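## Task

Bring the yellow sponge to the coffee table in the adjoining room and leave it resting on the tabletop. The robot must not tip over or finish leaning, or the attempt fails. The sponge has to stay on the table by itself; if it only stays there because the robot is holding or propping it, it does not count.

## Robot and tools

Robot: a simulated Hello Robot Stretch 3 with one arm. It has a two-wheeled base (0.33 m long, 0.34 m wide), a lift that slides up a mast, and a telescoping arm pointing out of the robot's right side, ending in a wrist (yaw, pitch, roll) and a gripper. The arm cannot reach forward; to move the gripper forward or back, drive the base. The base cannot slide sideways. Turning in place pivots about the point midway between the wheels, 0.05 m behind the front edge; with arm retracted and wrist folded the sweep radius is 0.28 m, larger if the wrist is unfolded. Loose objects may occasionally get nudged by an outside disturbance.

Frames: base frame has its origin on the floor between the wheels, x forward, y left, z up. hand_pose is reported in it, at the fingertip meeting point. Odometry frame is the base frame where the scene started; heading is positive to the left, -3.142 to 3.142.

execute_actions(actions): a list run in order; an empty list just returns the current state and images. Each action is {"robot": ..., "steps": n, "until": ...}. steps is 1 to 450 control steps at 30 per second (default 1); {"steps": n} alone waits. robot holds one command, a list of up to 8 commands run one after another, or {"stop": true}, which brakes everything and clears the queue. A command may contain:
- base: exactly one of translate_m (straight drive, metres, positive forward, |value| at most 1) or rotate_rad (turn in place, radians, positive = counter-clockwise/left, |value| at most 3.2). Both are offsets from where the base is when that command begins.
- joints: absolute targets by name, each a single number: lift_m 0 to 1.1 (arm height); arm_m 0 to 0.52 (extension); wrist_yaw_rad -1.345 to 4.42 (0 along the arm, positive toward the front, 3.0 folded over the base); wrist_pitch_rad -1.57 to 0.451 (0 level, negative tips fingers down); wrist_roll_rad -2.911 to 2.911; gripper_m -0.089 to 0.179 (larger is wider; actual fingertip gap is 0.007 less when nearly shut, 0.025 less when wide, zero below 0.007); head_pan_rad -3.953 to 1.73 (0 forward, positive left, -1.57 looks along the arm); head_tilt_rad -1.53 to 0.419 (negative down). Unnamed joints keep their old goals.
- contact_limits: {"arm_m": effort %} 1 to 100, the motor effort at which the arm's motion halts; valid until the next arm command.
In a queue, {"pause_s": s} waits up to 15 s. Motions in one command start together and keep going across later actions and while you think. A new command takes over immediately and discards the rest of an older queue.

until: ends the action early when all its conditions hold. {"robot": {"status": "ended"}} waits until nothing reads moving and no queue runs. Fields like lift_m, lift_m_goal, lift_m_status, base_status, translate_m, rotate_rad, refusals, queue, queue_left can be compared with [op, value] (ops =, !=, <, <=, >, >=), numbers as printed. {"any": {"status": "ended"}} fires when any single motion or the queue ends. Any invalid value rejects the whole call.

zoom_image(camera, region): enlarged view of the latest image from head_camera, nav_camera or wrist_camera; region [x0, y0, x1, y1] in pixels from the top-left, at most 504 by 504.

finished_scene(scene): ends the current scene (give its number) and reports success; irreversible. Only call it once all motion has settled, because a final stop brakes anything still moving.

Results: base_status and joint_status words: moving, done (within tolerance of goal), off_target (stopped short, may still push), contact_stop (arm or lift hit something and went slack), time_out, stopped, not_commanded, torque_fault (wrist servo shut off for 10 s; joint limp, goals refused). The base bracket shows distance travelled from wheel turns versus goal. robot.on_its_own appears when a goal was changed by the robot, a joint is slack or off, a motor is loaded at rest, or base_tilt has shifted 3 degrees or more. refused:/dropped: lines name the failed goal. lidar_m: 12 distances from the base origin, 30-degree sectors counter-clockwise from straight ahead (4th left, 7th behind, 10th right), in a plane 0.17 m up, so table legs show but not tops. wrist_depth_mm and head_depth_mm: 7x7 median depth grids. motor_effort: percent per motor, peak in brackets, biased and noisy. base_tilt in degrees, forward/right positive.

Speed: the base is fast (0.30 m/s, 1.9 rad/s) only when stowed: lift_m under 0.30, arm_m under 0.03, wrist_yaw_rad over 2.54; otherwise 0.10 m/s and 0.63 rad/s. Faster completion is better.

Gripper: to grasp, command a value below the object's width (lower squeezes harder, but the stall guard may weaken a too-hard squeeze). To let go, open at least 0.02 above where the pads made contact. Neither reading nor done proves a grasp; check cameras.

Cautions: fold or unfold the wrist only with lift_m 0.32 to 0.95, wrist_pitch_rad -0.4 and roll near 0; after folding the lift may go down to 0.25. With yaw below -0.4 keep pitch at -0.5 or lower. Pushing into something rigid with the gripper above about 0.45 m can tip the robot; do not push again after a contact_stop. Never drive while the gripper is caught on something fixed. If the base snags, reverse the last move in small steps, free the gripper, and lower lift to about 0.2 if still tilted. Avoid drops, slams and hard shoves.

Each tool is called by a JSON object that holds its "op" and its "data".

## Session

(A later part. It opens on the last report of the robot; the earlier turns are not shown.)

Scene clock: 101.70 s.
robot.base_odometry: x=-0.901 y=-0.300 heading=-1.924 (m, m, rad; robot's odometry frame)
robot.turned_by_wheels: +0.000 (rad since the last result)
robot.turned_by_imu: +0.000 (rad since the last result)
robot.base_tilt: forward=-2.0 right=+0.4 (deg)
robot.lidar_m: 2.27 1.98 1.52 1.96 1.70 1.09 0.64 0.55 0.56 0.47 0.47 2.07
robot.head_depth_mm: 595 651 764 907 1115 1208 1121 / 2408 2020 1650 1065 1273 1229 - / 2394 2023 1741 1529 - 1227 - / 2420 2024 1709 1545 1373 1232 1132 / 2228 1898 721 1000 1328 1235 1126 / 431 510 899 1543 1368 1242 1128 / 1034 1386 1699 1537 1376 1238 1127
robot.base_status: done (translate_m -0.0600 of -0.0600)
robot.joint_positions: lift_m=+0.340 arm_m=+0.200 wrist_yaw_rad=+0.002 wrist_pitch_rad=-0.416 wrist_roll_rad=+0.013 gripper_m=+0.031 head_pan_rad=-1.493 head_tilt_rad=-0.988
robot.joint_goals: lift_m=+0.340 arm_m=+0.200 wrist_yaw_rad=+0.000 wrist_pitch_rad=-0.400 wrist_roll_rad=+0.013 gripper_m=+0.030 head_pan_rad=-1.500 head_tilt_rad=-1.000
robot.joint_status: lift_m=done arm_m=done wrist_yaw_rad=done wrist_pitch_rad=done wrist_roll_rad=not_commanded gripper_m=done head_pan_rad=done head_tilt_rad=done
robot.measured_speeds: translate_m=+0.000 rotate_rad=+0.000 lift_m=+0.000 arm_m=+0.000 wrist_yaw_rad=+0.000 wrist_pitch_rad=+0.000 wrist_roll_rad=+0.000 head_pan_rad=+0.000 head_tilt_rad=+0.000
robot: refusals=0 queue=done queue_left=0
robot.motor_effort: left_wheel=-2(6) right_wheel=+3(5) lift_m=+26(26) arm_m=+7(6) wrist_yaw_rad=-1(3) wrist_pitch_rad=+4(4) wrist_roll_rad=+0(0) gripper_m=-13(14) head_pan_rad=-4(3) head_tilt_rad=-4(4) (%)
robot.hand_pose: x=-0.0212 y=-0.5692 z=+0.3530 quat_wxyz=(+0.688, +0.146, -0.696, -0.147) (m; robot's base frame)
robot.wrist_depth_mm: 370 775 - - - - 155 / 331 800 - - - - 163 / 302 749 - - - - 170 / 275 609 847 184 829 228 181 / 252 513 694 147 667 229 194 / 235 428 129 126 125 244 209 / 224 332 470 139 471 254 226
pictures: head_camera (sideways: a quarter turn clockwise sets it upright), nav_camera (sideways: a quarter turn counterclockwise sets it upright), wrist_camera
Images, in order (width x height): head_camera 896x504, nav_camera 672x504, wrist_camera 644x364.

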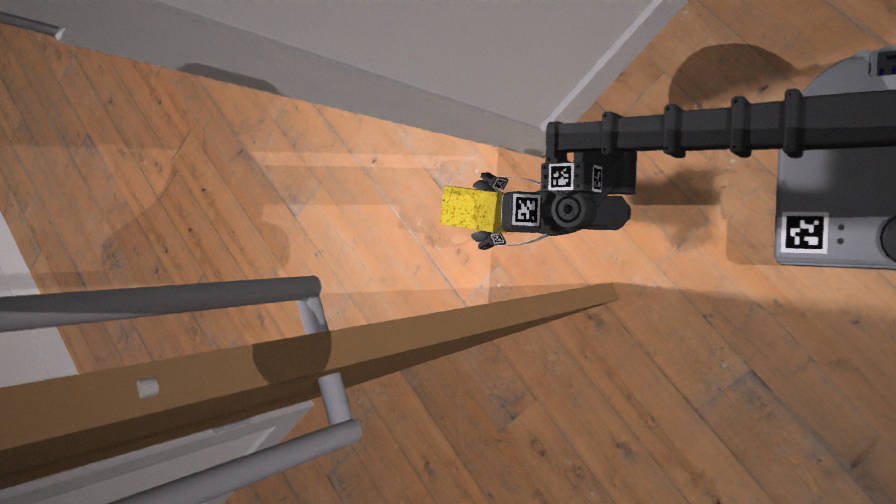

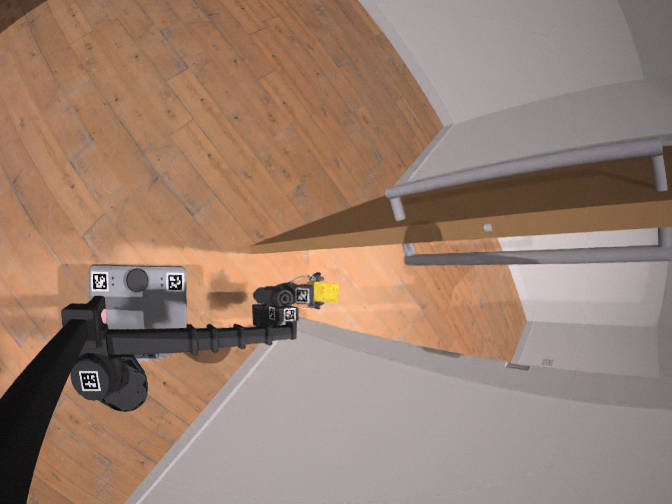

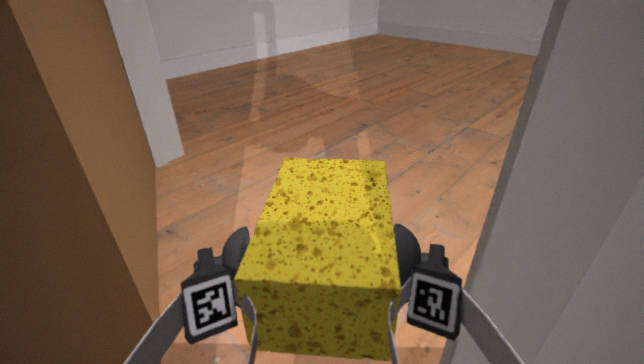

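{"op": "execute_actions", "data": {"actions": [{"robot":[{"base":{"translate_m":0.03},"joints":{"arm_m":0.35}},{"base":{"translate_m":0.08}},{"base":{"translate_m":0.2},"joints":{"wrist_yaw_rad":-0.38}}],"steps":450,"until":{"robot":{"status":"ended"}}}]}}

Scene clock: 112.70 s.
robot.base_odometry: x=-1.008 y=-0.591 heading=-1.923 (m, m, rad; robot's odometry frame)
robot.turned_by_wheels: +0.000 (rad since the last result)
robot.turned_by_imu: +0.001 (rad since the last result)
robot.base_tilt: forward=-1.8 right=+0.3 (deg)
robot.lidar_m: 2.02 1.76 1.32 1.98 1.92 1.53 0.90 0.78 0.77 0.40 1.60 1.86
robot.head_depth_mm: 2427 2021 1727 1512 1362 1221 1119 / 2218 1976 1736 1525 1362 1239 - / 2392 1929 1638 1141 1367 1231 - / 353 423 549 863 1320 1231 1135 / 1278 1512 1662 1551 1368 1236 1131 / 437 1864 1741 1543 1375 1232 1120 / 1750 2004 1753 1538 1367 1246 1131
robot.base_status: done (translate_m +0.2000 of +0.2000)
robot.joint_positions: lift_m=+0.340 arm_m=+0.350 wrist_yaw_rad=-0.377 wrist_pitch_rad=-0.416 wrist_roll_rad=+0.013 gripper_m=+0.031 head_pan_rad=-1.494 head_tilt_rad=-0.988
robot.joint_goals: lift_m=+0.340 arm_m=+0.350 wrist_yaw_rad=-0.380 wrist_pitch_rad=-0.400 wrist_roll_rad=+0.013 gripper_m=+0.030 head_pan_rad=-1.500 head_tilt_rad=-1.000
robot.joint_status: lift_m=done arm_m=done wrist_yaw_rad=done wrist_pitch_rad=done wrist_roll_rad=not_commanded gripper_m=done head_pan_rad=done head_tilt_rad=done
robot.measured_speeds: translate_m=+0.000 rotate_rad=+0.000 lift_m=+0.000 arm_m=+0.000 wrist_yaw_rad=+0.000 wrist_pitch_rad=+0.000 wrist_roll_rad=+0.000 head_pan_rad=+0.000 head_tilt_rad=+0.000
robot: refusals=0 queue=done queue_left=0
robot.motor_effort: left_wheel=-1(10) right_wheel=+2(25) lift_m=+26(26) arm_m=+6(9) wrist_yaw_rad=-2(7) wrist_pitch_rad=+5(5) wrist_roll_rad=+0(0) gripper_m=-14(13) head_pan_rad=-4(3) head_tilt_rad=-5(5) (%)
robot.hand_pose: x=-0.1043 y=-0.7034 z=+0.3530 quat_wxyz=(+0.648, +0.012, -0.711, -0.274) (m; robot's base frame)
robot.wrist_depth_mm: 528 - - - - - - / 486 - - - - - - / 392 - - - - - - / 330 738 837 183 821 842 854 / 283 667 699 147 664 692 681 / 247 554 129 126 126 581 556 / 229 376 476 138 475 499 436
pictures: head_camera (sideways: a quarter turn clockwise sets it upright), nav_camera (sideways: a quarter turn counterclockwise sets it upright), wrist_camera
Images, in order (width x height): head_camera 896x504, nav_camera 672x504, wrist_camera 644x364.

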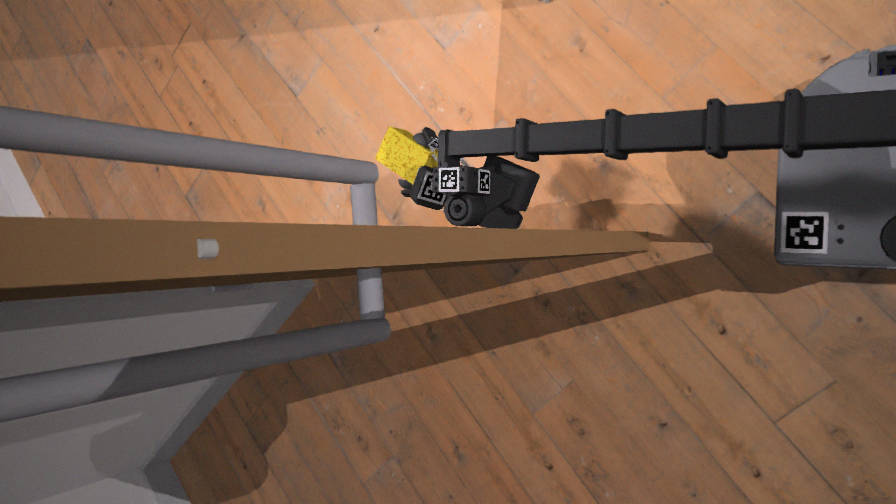

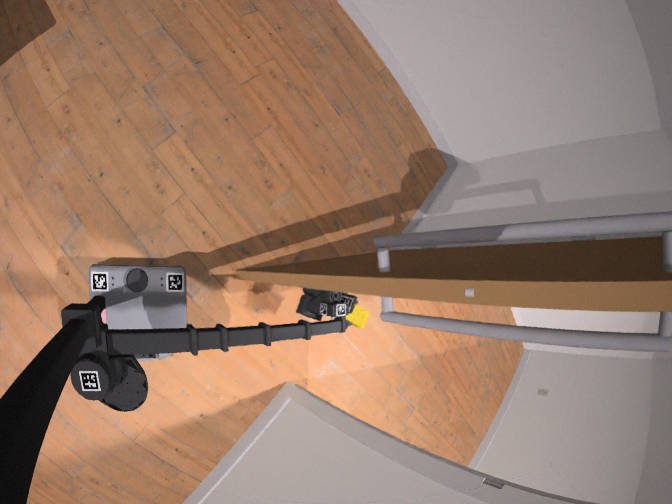

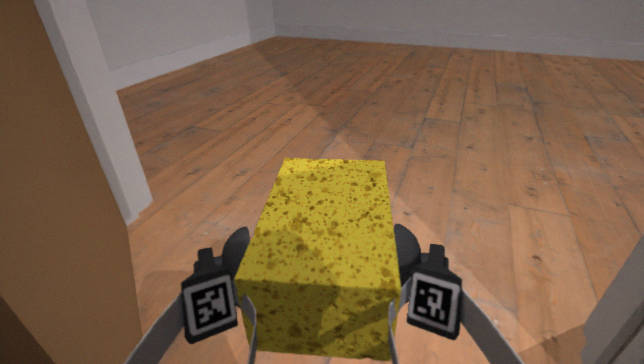

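{"op": "execute_actions", "data": {"actions": [{"robot":[{"base":{"translate_m":0.32},"joints":{"wrist_yaw_rad":-0.65,"wrist_pitch_rad":-0.55}},{"base":{"translate_m":-0.3},"joints":{"arm_m":0}},{"joints":{"wrist_yaw_rad":2.7,"wrist_pitch_rad":-0.4,"head_pan_rad":0,"head_tilt_rad":-0.8}}],"steps":450,"until":{"robot":{"status":"ended"}}},{"robot":[{"joints":{"lift_m":0.28}},{"base":{"rotate_rad":-1.8}}],"steps":450,"until":{"robot":{"status":"ended"}}}]}}

Scene clock: 136.03 s.
robot.base_odometry: x=-1.015 y=-0.610 heading=+2.560 (m, m, rad; robot's odometry frame)
robot.turned_by_wheels: -1.800 (rad since the last result)
robot.turned_by_imu: -1.809 (rad since the last result)
robot.base_tilt: forward=-1.8 right=+0.3 (deg)
robot.lidar_m: 1.34 0.59 0.54 1.94 1.78 1.31 1.83 1.98 1.93 1.08 0.81 0.78
robot.head_depth_mm: 2807 2769 2169 1038 1206 1298 1150 / 2894 2769 2168 1796 1511 1306 1161 / 3079 2793 2170 1786 1506 1310 1161 / 3124 2825 2196 1790 1509 1317 1160 / 2881 2791 2184 1799 1529 1319 1157 / 2525 2621 2210 1720 1517 1325 1157 / 2194 1270 1279 1274 1279 1276 1151
robot.base_status: done (rotate_rad -1.7999 of -1.8000)
robot.joint_positions: lift_m=+0.280 arm_m=+0.002 wrist_yaw_rad=+2.698 wrist_pitch_rad=-0.422 wrist_roll_rad=+0.013 gripper_m=+0.031 head_pan_rad=-0.007 head_tilt_rad=-0.803
robot.joint_goals: lift_m=+0.280 arm_m=+0.000 wrist_yaw_rad=+2.700 wrist_pitch_rad=-0.400 wrist_roll_rad=+0.013 gripper_m=+0.030 head_pan_rad=+0.000 head_tilt_rad=-0.800
robot.joint_status: lift_m=done arm_m=done wrist_yaw_rad=done wrist_pitch_rad=done wrist_roll_rad=not_commanded gripper_m=done head_pan_rad=done head_tilt_rad=done
robot.measured_speeds: translate_m=+0.000 rotate_rad=+0.000 lift_m=+0.000 arm_m=+0.000 wrist_yaw_rad=+0.000 wrist_pitch_rad=+0.000 wrist_roll_rad=+0.000 head_pan_rad=+0.000 head_tilt_rad=+0.000
robot: refusals=0 queue=done queue_left=0
robot.motor_effort: left_wheel=+1(7) right_wheel=-1(17) lift_m=+20(24) arm_m=-4(6) wrist_yaw_rad=+2(5) wrist_pitch_rad=+7(6) wrist_roll_rad=+0(0) gripper_m=-14(14) head_pan_rad=+3(45) head_tilt_rad=+1(19) (%)
robot.hand_pose: x=+0.0749 y=+0.0548 z=+0.2920 quat_wxyz=(+0.297, +0.711, -0.009, +0.638) (m; robot's base frame)
robot.wrist_depth_mm: - - - - 546 621 714 / - - - - 604 690 795 / - - 957 895 655 751 890 / 744 746 742 183 699 724 723 / 620 601 604 147 582 580 598 / - 510 129 127 125 497 506 / - - - 139 414 427 422
pictures: head_camera (sideways: a quarter turn clockwise sets it upright), nav_camera (sideways: a quarter turn counterclockwise sets it upright), wrist_camera
Images, in order (width x height): head_camera 896x504, nav_camera 672x504, wrist_camera 644x364.

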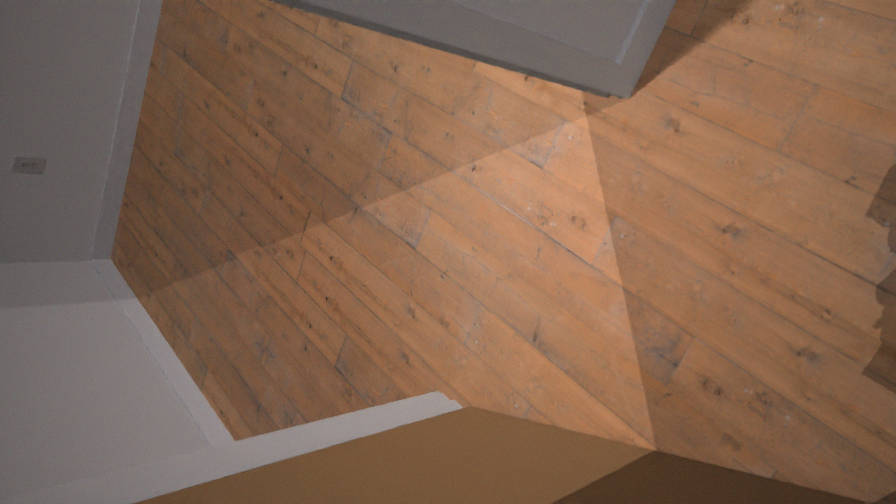

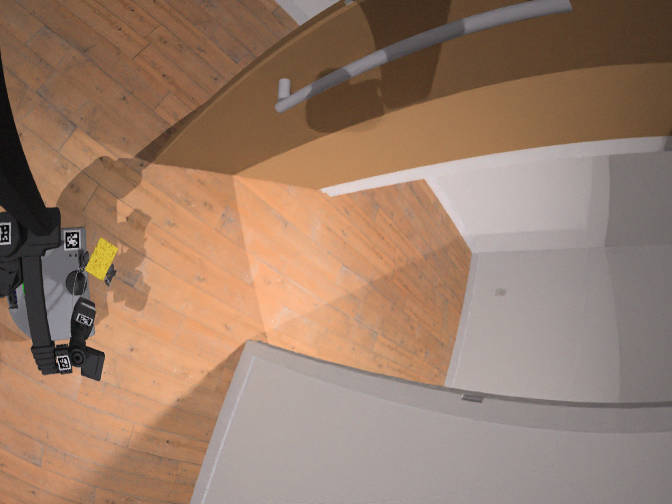

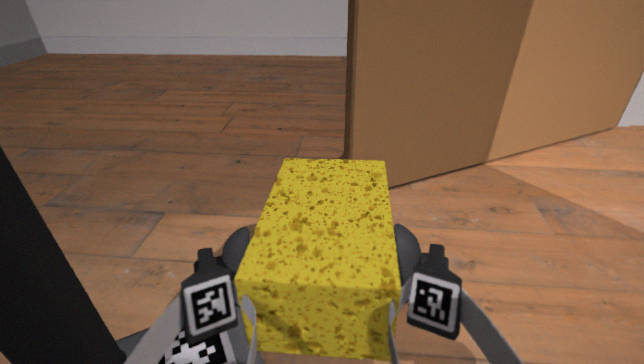

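Clear: 0.33 right, 0.39 left.

{"op": "execute_actions", "data": {"actions": [{"robot":[{"base":{"translate_m":1.0},"joints":{"head_pan_rad":-1.5,"head_tilt_rad":-0.5}},{"base":{"translate_m":0.5}}],"steps":450,"until":{"robot":{"status":"ended"}}}]}}

Scene clock: 146.63 s.
robot.base_odometry: x=-2.268 y=+0.215 heading=+2.560 (m, m, rad; robot's odometry frame)
robot.turned_by_wheels: +0.000 (rad since the last result)
robot.turned_by_imu: +0.013 (rad since the last result)
robot.base_tilt: forward=-1.9 right=+0.4 (deg)
robot.lidar_m: 1.36 1.04 1.02 0.48 0.45 0.52 2.78 0.79 1.79 2.38 1.81 1.77
robot.head_depth_mm: 2492 2681 2717 2495 1956 1585 1311 / 2627 2843 2854 2571 1972 1586 1319 / 2835 3049 3251 2630 1981 1590 1326 / 2617 2841 3069 2653 2000 1579 1318 / 2314 2523 2700 2686 2003 1588 1328 / 2067 2203 2359 2487 2015 1600 1332 / 1879 2001 2156 2279 2021 1596 1334
robot.base_status: done (translate_m +0.5000 of +0.5000)
robot.joint_positions: lift_m=+0.280 arm_m=+0.002 wrist_yaw_rad=+2.698 wrist_pitch_rad=-0.422 wrist_roll_rad=+0.013 gripper_m=+0.031 head_pan_rad=-1.493 head_tilt_rad=-0.508
robot.joint_goals: lift_m=+0.280 arm_m=+0.000 wrist_yaw_rad=+2.700 wrist_pitch_rad=-0.400 wrist_roll_rad=+0.013 gripper_m=+0.030 head_pan_rad=-1.500 head_tilt_rad=-0.500
robot.joint_status: lift_m=done arm_m=done wrist_yaw_rad=done wrist_pitch_rad=done wrist_roll_rad=not_commanded gripper_m=done head_pan_rad=done head_tilt_rad=done
robot.measured_speeds: translate_m=+0.000 rotate_rad=+0.000 lift_m=+0.000 arm_m=+0.000 wrist_yaw_rad=+0.000 wrist_pitch_rad=+0.000 wrist_roll_rad=+0.000 head_pan_rad=+0.000 head_tilt_rad=+0.000
robot: refusals=0 queue=done queue_left=0
robot.motor_effort: left_wheel=+1(7) right_wheel=+0(5) lift_m=+20(20) arm_m=-4(4) wrist_yaw_rad=+2(1) wrist_pitch_rad=+6(7) wrist_roll_rad=+0(0) gripper_m=-13(14) head_pan_rad=-4(45) head_tilt_rad=+3(19) (%)
robot.hand_pose: x=+0.0748 y=+0.0549 z=+0.2920 quat_wxyz=(+0.297, +0.711, -0.009, +0.638) (m; robot's base frame)
robot.wrist_depth_mm: 434 598 938 954 914 898 855 / 439 610 - - - 956 907 / 440 613 932 966 947 941 957 / 459 598 749 184 729 719 718 / 471 573 603 147 584 589 583 / - 515 129 127 125 502 493 / - - - 138 408 437 429
pictures: head_camera (sideways: a quarter turn clockwise sets it upright), nav_camera (sideways: a quarter turn counterclockwise sets it upright), wrist_camera
Images, in order (width x height): head_camera 896x504, nav_camera 672x504, wrist_camera 644x364.

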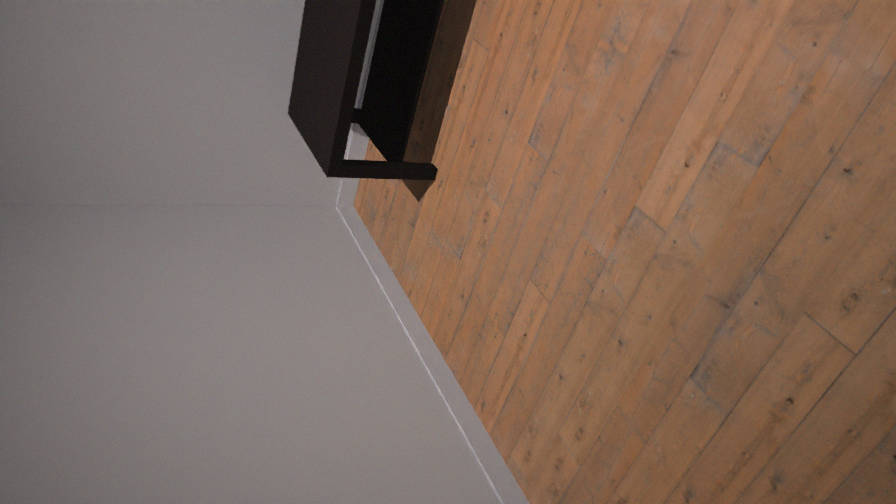

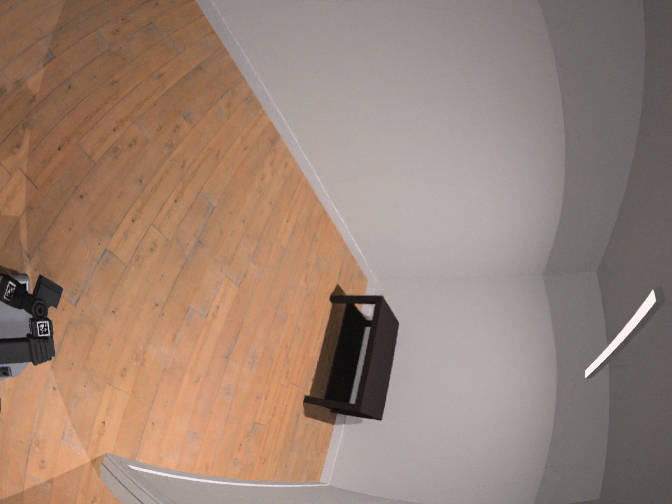

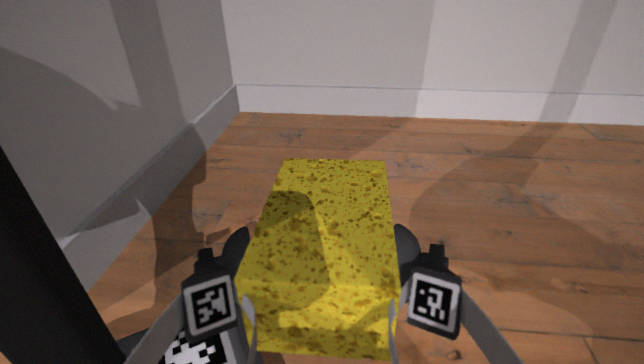

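{"op": "execute_actions", "data": {"actions": [{"robot":[{"base":{"rotate_rad":-1.73},"joints":{"head_tilt_rad":-0.9}},{"base":{"translate_m":1.0}},{"base":{"translate_m":0.75}},{"base":{"rotate_rad":1.16}}],"steps":450,"until":{"robot":{"status":"ended"}}},{"robot":[{"joints":{"lift_m":0.55}},{"joints":{"wrist_yaw_rad":0}},{"joints":{"arm_m":0.25}}],"steps":450,"until":{"robot":{"status":"ended"}}}]}}

Scene clock: 174.57 s.
robot.base_odometry: x=-1.087 y=+1.506 heading=+1.990 (m, m, rad; robot's odometry frame)
robot.turned_by_wheels: -0.570 (rad since the last result)
robot.turned_by_imu: -0.556 (rad since the last result)
robot.base_tilt: forward=-1.9 right=+0.3 (deg)
robot.lidar_m: 1.03 1.08 1.51 2.61 2.12 1.13 1.10 1.15 0.63 1.16 0.64 1.06
robot.head_depth_mm: 1035 1206 1244 1058 973 1259 1155 / 1051 1217 1240 1083 - 1249 1139 / 1052 1218 1256 1075 1236 1259 1152 / 1064 1238 1253 1063 985 1269 1152 / 1065 1250 1264 1068 987 1268 1138 / 1073 1257 1263 1070 1222 1268 1142 / 1079 1271 1404 1070 1067 1281 1140
robot.base_status: done (rotate_rad +1.1599 of +1.1600)
robot.joint_positions: lift_m=+0.550 arm_m=+0.250 wrist_yaw_rad=+0.001 wrist_pitch_rad=-0.421 wrist_roll_rad=+0.013 gripper_m=+0.031 head_pan_rad=-1.493 head_tilt_rad=-0.889
robot.joint_goals: lift_m=+0.550 arm_m=+0.250 wrist_yaw_rad=+0.000 wrist_pitch_rad=-0.400 wrist_roll_rad=+0.013 gripper_m=+0.030 head_pan_rad=-1.500 head_tilt_rad=-0.900
robot.joint_status: lift_m=done arm_m=done wrist_yaw_rad=done wrist_pitch_rad=done wrist_roll_rad=not_commanded gripper_m=done head_pan_rad=done head_tilt_rad=done
robot.measured_speeds: translate_m=+0.000 rotate_rad=+0.000 lift_m=+0.000 arm_m=+0.000 wrist_yaw_rad=+0.000 wrist_pitch_rad=+0.000 wrist_roll_rad=+0.000 head_pan_rad=+0.000 head_tilt_rad=+0.000
robot: refusals=0 queue=done queue_left=0
robot.motor_effort: left_wheel=-2(8) right_wheel=+2(8) lift_m=+26(24) arm_m=+7(8) wrist_yaw_rad=-1(1) wrist_pitch_rad=+7(7) wrist_roll_rad=+0(0) gripper_m=-13(14) head_pan_rad=-3(4) head_tilt_rad=-4(26) (%)
robot.hand_pose: x=-0.0212 y=-0.6185 z=+0.5617 quat_wxyz=(+0.687, +0.148, -0.695, -0.149) (m; robot's base frame)
robot.wrist_depth_mm: 589 588 588 601 596 588 594 / 633 637 644 643 633 635 654 / 560 555 543 547 538 535 673 / 430 419 417 183 414 413 409 / 343 341 340 147 330 337 336 / 287 283 128 126 125 279 280 / 247 247 234 139 231 243 242
pictures: head_camera (sideways: a quarter turn clockwise sets it upright), nav_camera (sideways: a quarter turn counterclockwise sets it upright), wrist_camera
Images, in order (width x height): head_camera 896x504, nav_camera 672x504, wrist_camera 644x364.

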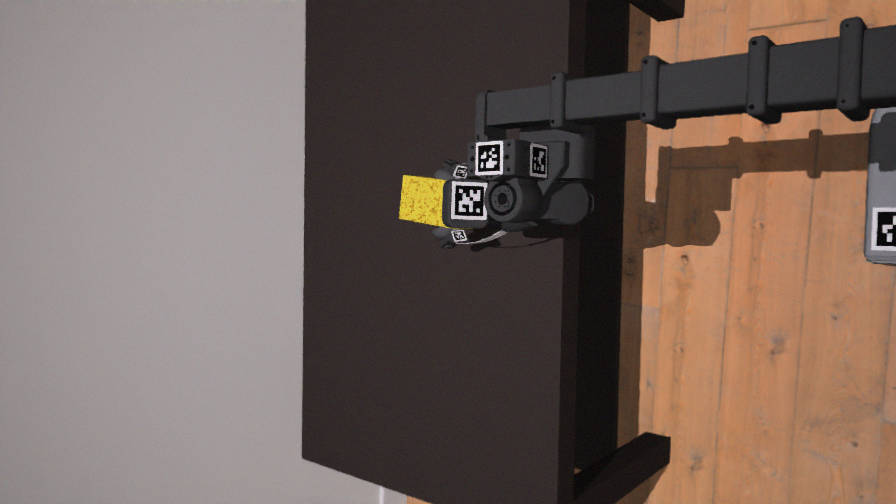

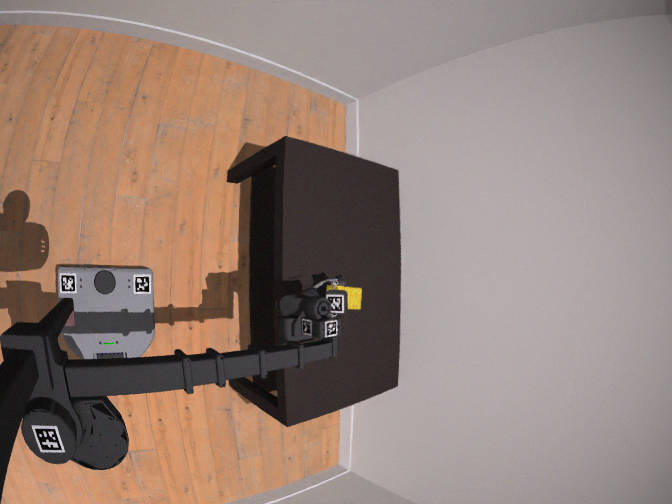

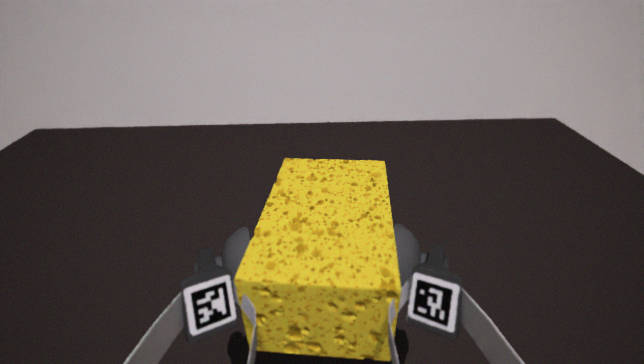

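{"op": "execute_actions", "data": {"actions": [{"robot":[{"joints":{"lift_m":0.466,"arm_m":0.3}},{"joints":{"gripper_m":0.14}},{"joints":{"lift_m":0.54}}],"steps":450,"until":{"robot":{"status":"ended"}}}]}}

Scene clock: 181.33 s.
robot.base_odometry: x=-1.087 y=+1.506 heading=+1.990 (m, m, rad; robot's odometry frame)
robot.turned_by_wheels: +0.000 (rad since the last result)
robot.turned_by_imu: +0.000 (rad since the last result)
robot.base_tilt: forward=-1.9 right=+0.3 (deg)
robot.lidar_m: 1.03 1.08 1.52 2.62 2.13 1.13 1.10 1.15 0.63 1.16 0.64 1.07
robot.head_depth_mm: 1034 1203 1243 1052 973 1259 1144 / 1044 1214 1247 1085 962 1271 1140 / 1053 1233 1248 1117 1211 1276 1154 / 1056 1227 1257 1068 982 1268 1155 / 1070 1238 1262 1069 983 1274 1138 / 1076 1252 1262 1070 1222 1275 1149 / 1082 1263 1401 1079 1071 1274 1142
robot.base_status: done (rotate_rad +1.1599 of +1.1600)
robot.joint_positions: lift_m=+0.540 arm_m=+0.300 wrist_yaw_rad=+0.001 wrist_pitch_rad=-0.421 wrist_roll_rad=+0.013 gripper_m=+0.140 head_pan_rad=-1.493 head_tilt_rad=-0.889
robot.joint_goals: lift_m=+0.540 arm_m=+0.300 wrist_yaw_rad=+0.000 wrist_pitch_rad=-0.400 wrist_roll_rad=+0.013 gripper_m=+0.140 head_pan_rad=-1.500 head_tilt_rad=-0.900
robot.joint_status: lift_m=done arm_m=done wrist_yaw_rad=done wrist_pitch_rad=done wrist_roll_rad=not_commanded gripper_m=done head_pan_rad=done head_tilt_rad=done
robot.measured_speeds: translate_m=+0.000 rotate_rad=+0.000 lift_m=+0.000 arm_m=+0.000 wrist_yaw_rad=+0.000 wrist_pitch_rad=+0.000 wrist_roll_rad=+0.000 head_pan_rad=+0.000 head_tilt_rad=+0.000
robot: refusals=0 queue=done queue_left=0
robot.motor_effort: left_wheel=-2(2) right_wheel=+3(2) lift_m=+26(30) arm_m=+7(7) wrist_yaw_rad=+0(0) wrist_pitch_rad=+6(6) wrist_roll_rad=+0(0) gripper_m=+0(83) head_pan_rad=-3(4) head_tilt_rad=-4(3) (%)
robot.hand_pose: x=-0.0212 y=-0.6686 z=+0.5519 quat_wxyz=(+0.687, +0.147, -0.695, -0.148) (m; robot's base frame)
robot.wrist_depth_mm: 542 548 550 545 550 543 552 / 587 598 600 597 593 594 586 / 627 631 626 525 524 513 629 / 410 404 399 400 399 396 394 / 327 328 326 325 321 337 321 / 273 - 273 218 270 - 269 / 243 232 236 187 233 227 233
pictures: head_camera (sideways: a quarter turn clockwise sets it upright), nav_camera (sideways: a quarter turn counterclockwise sets it upright), wrist_camera
Images, in order (width x height): head_camera 896x504, nav_camera 672x504, wrist_camera 644x364.

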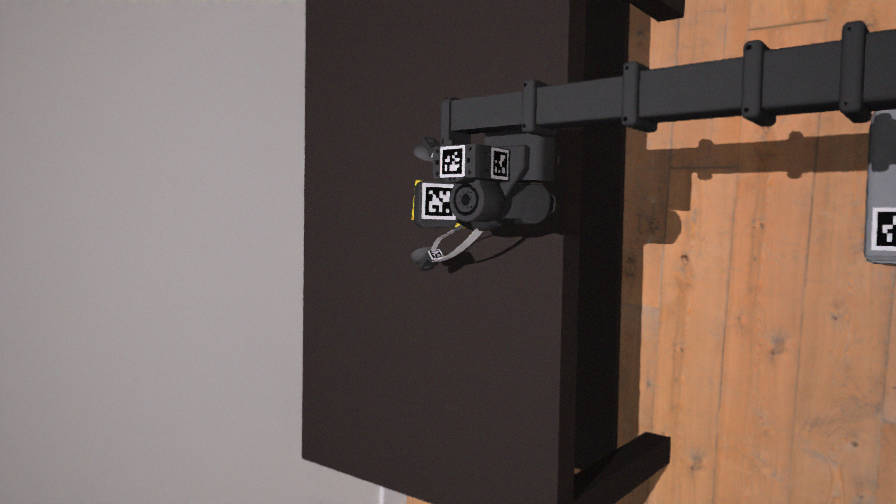

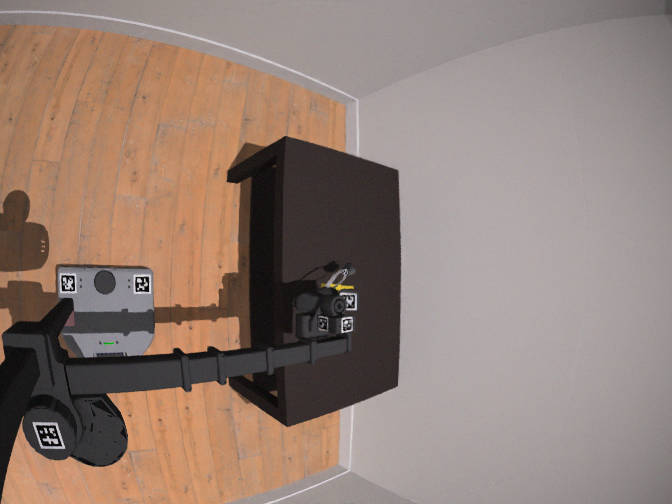

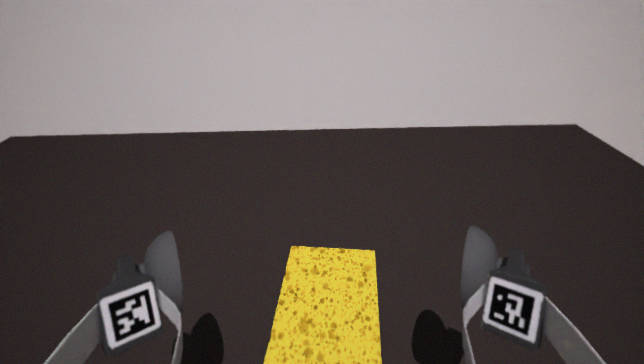

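{"op": "finished_scene", "data": {"scene": 1}}

The scene is finished: the task was done.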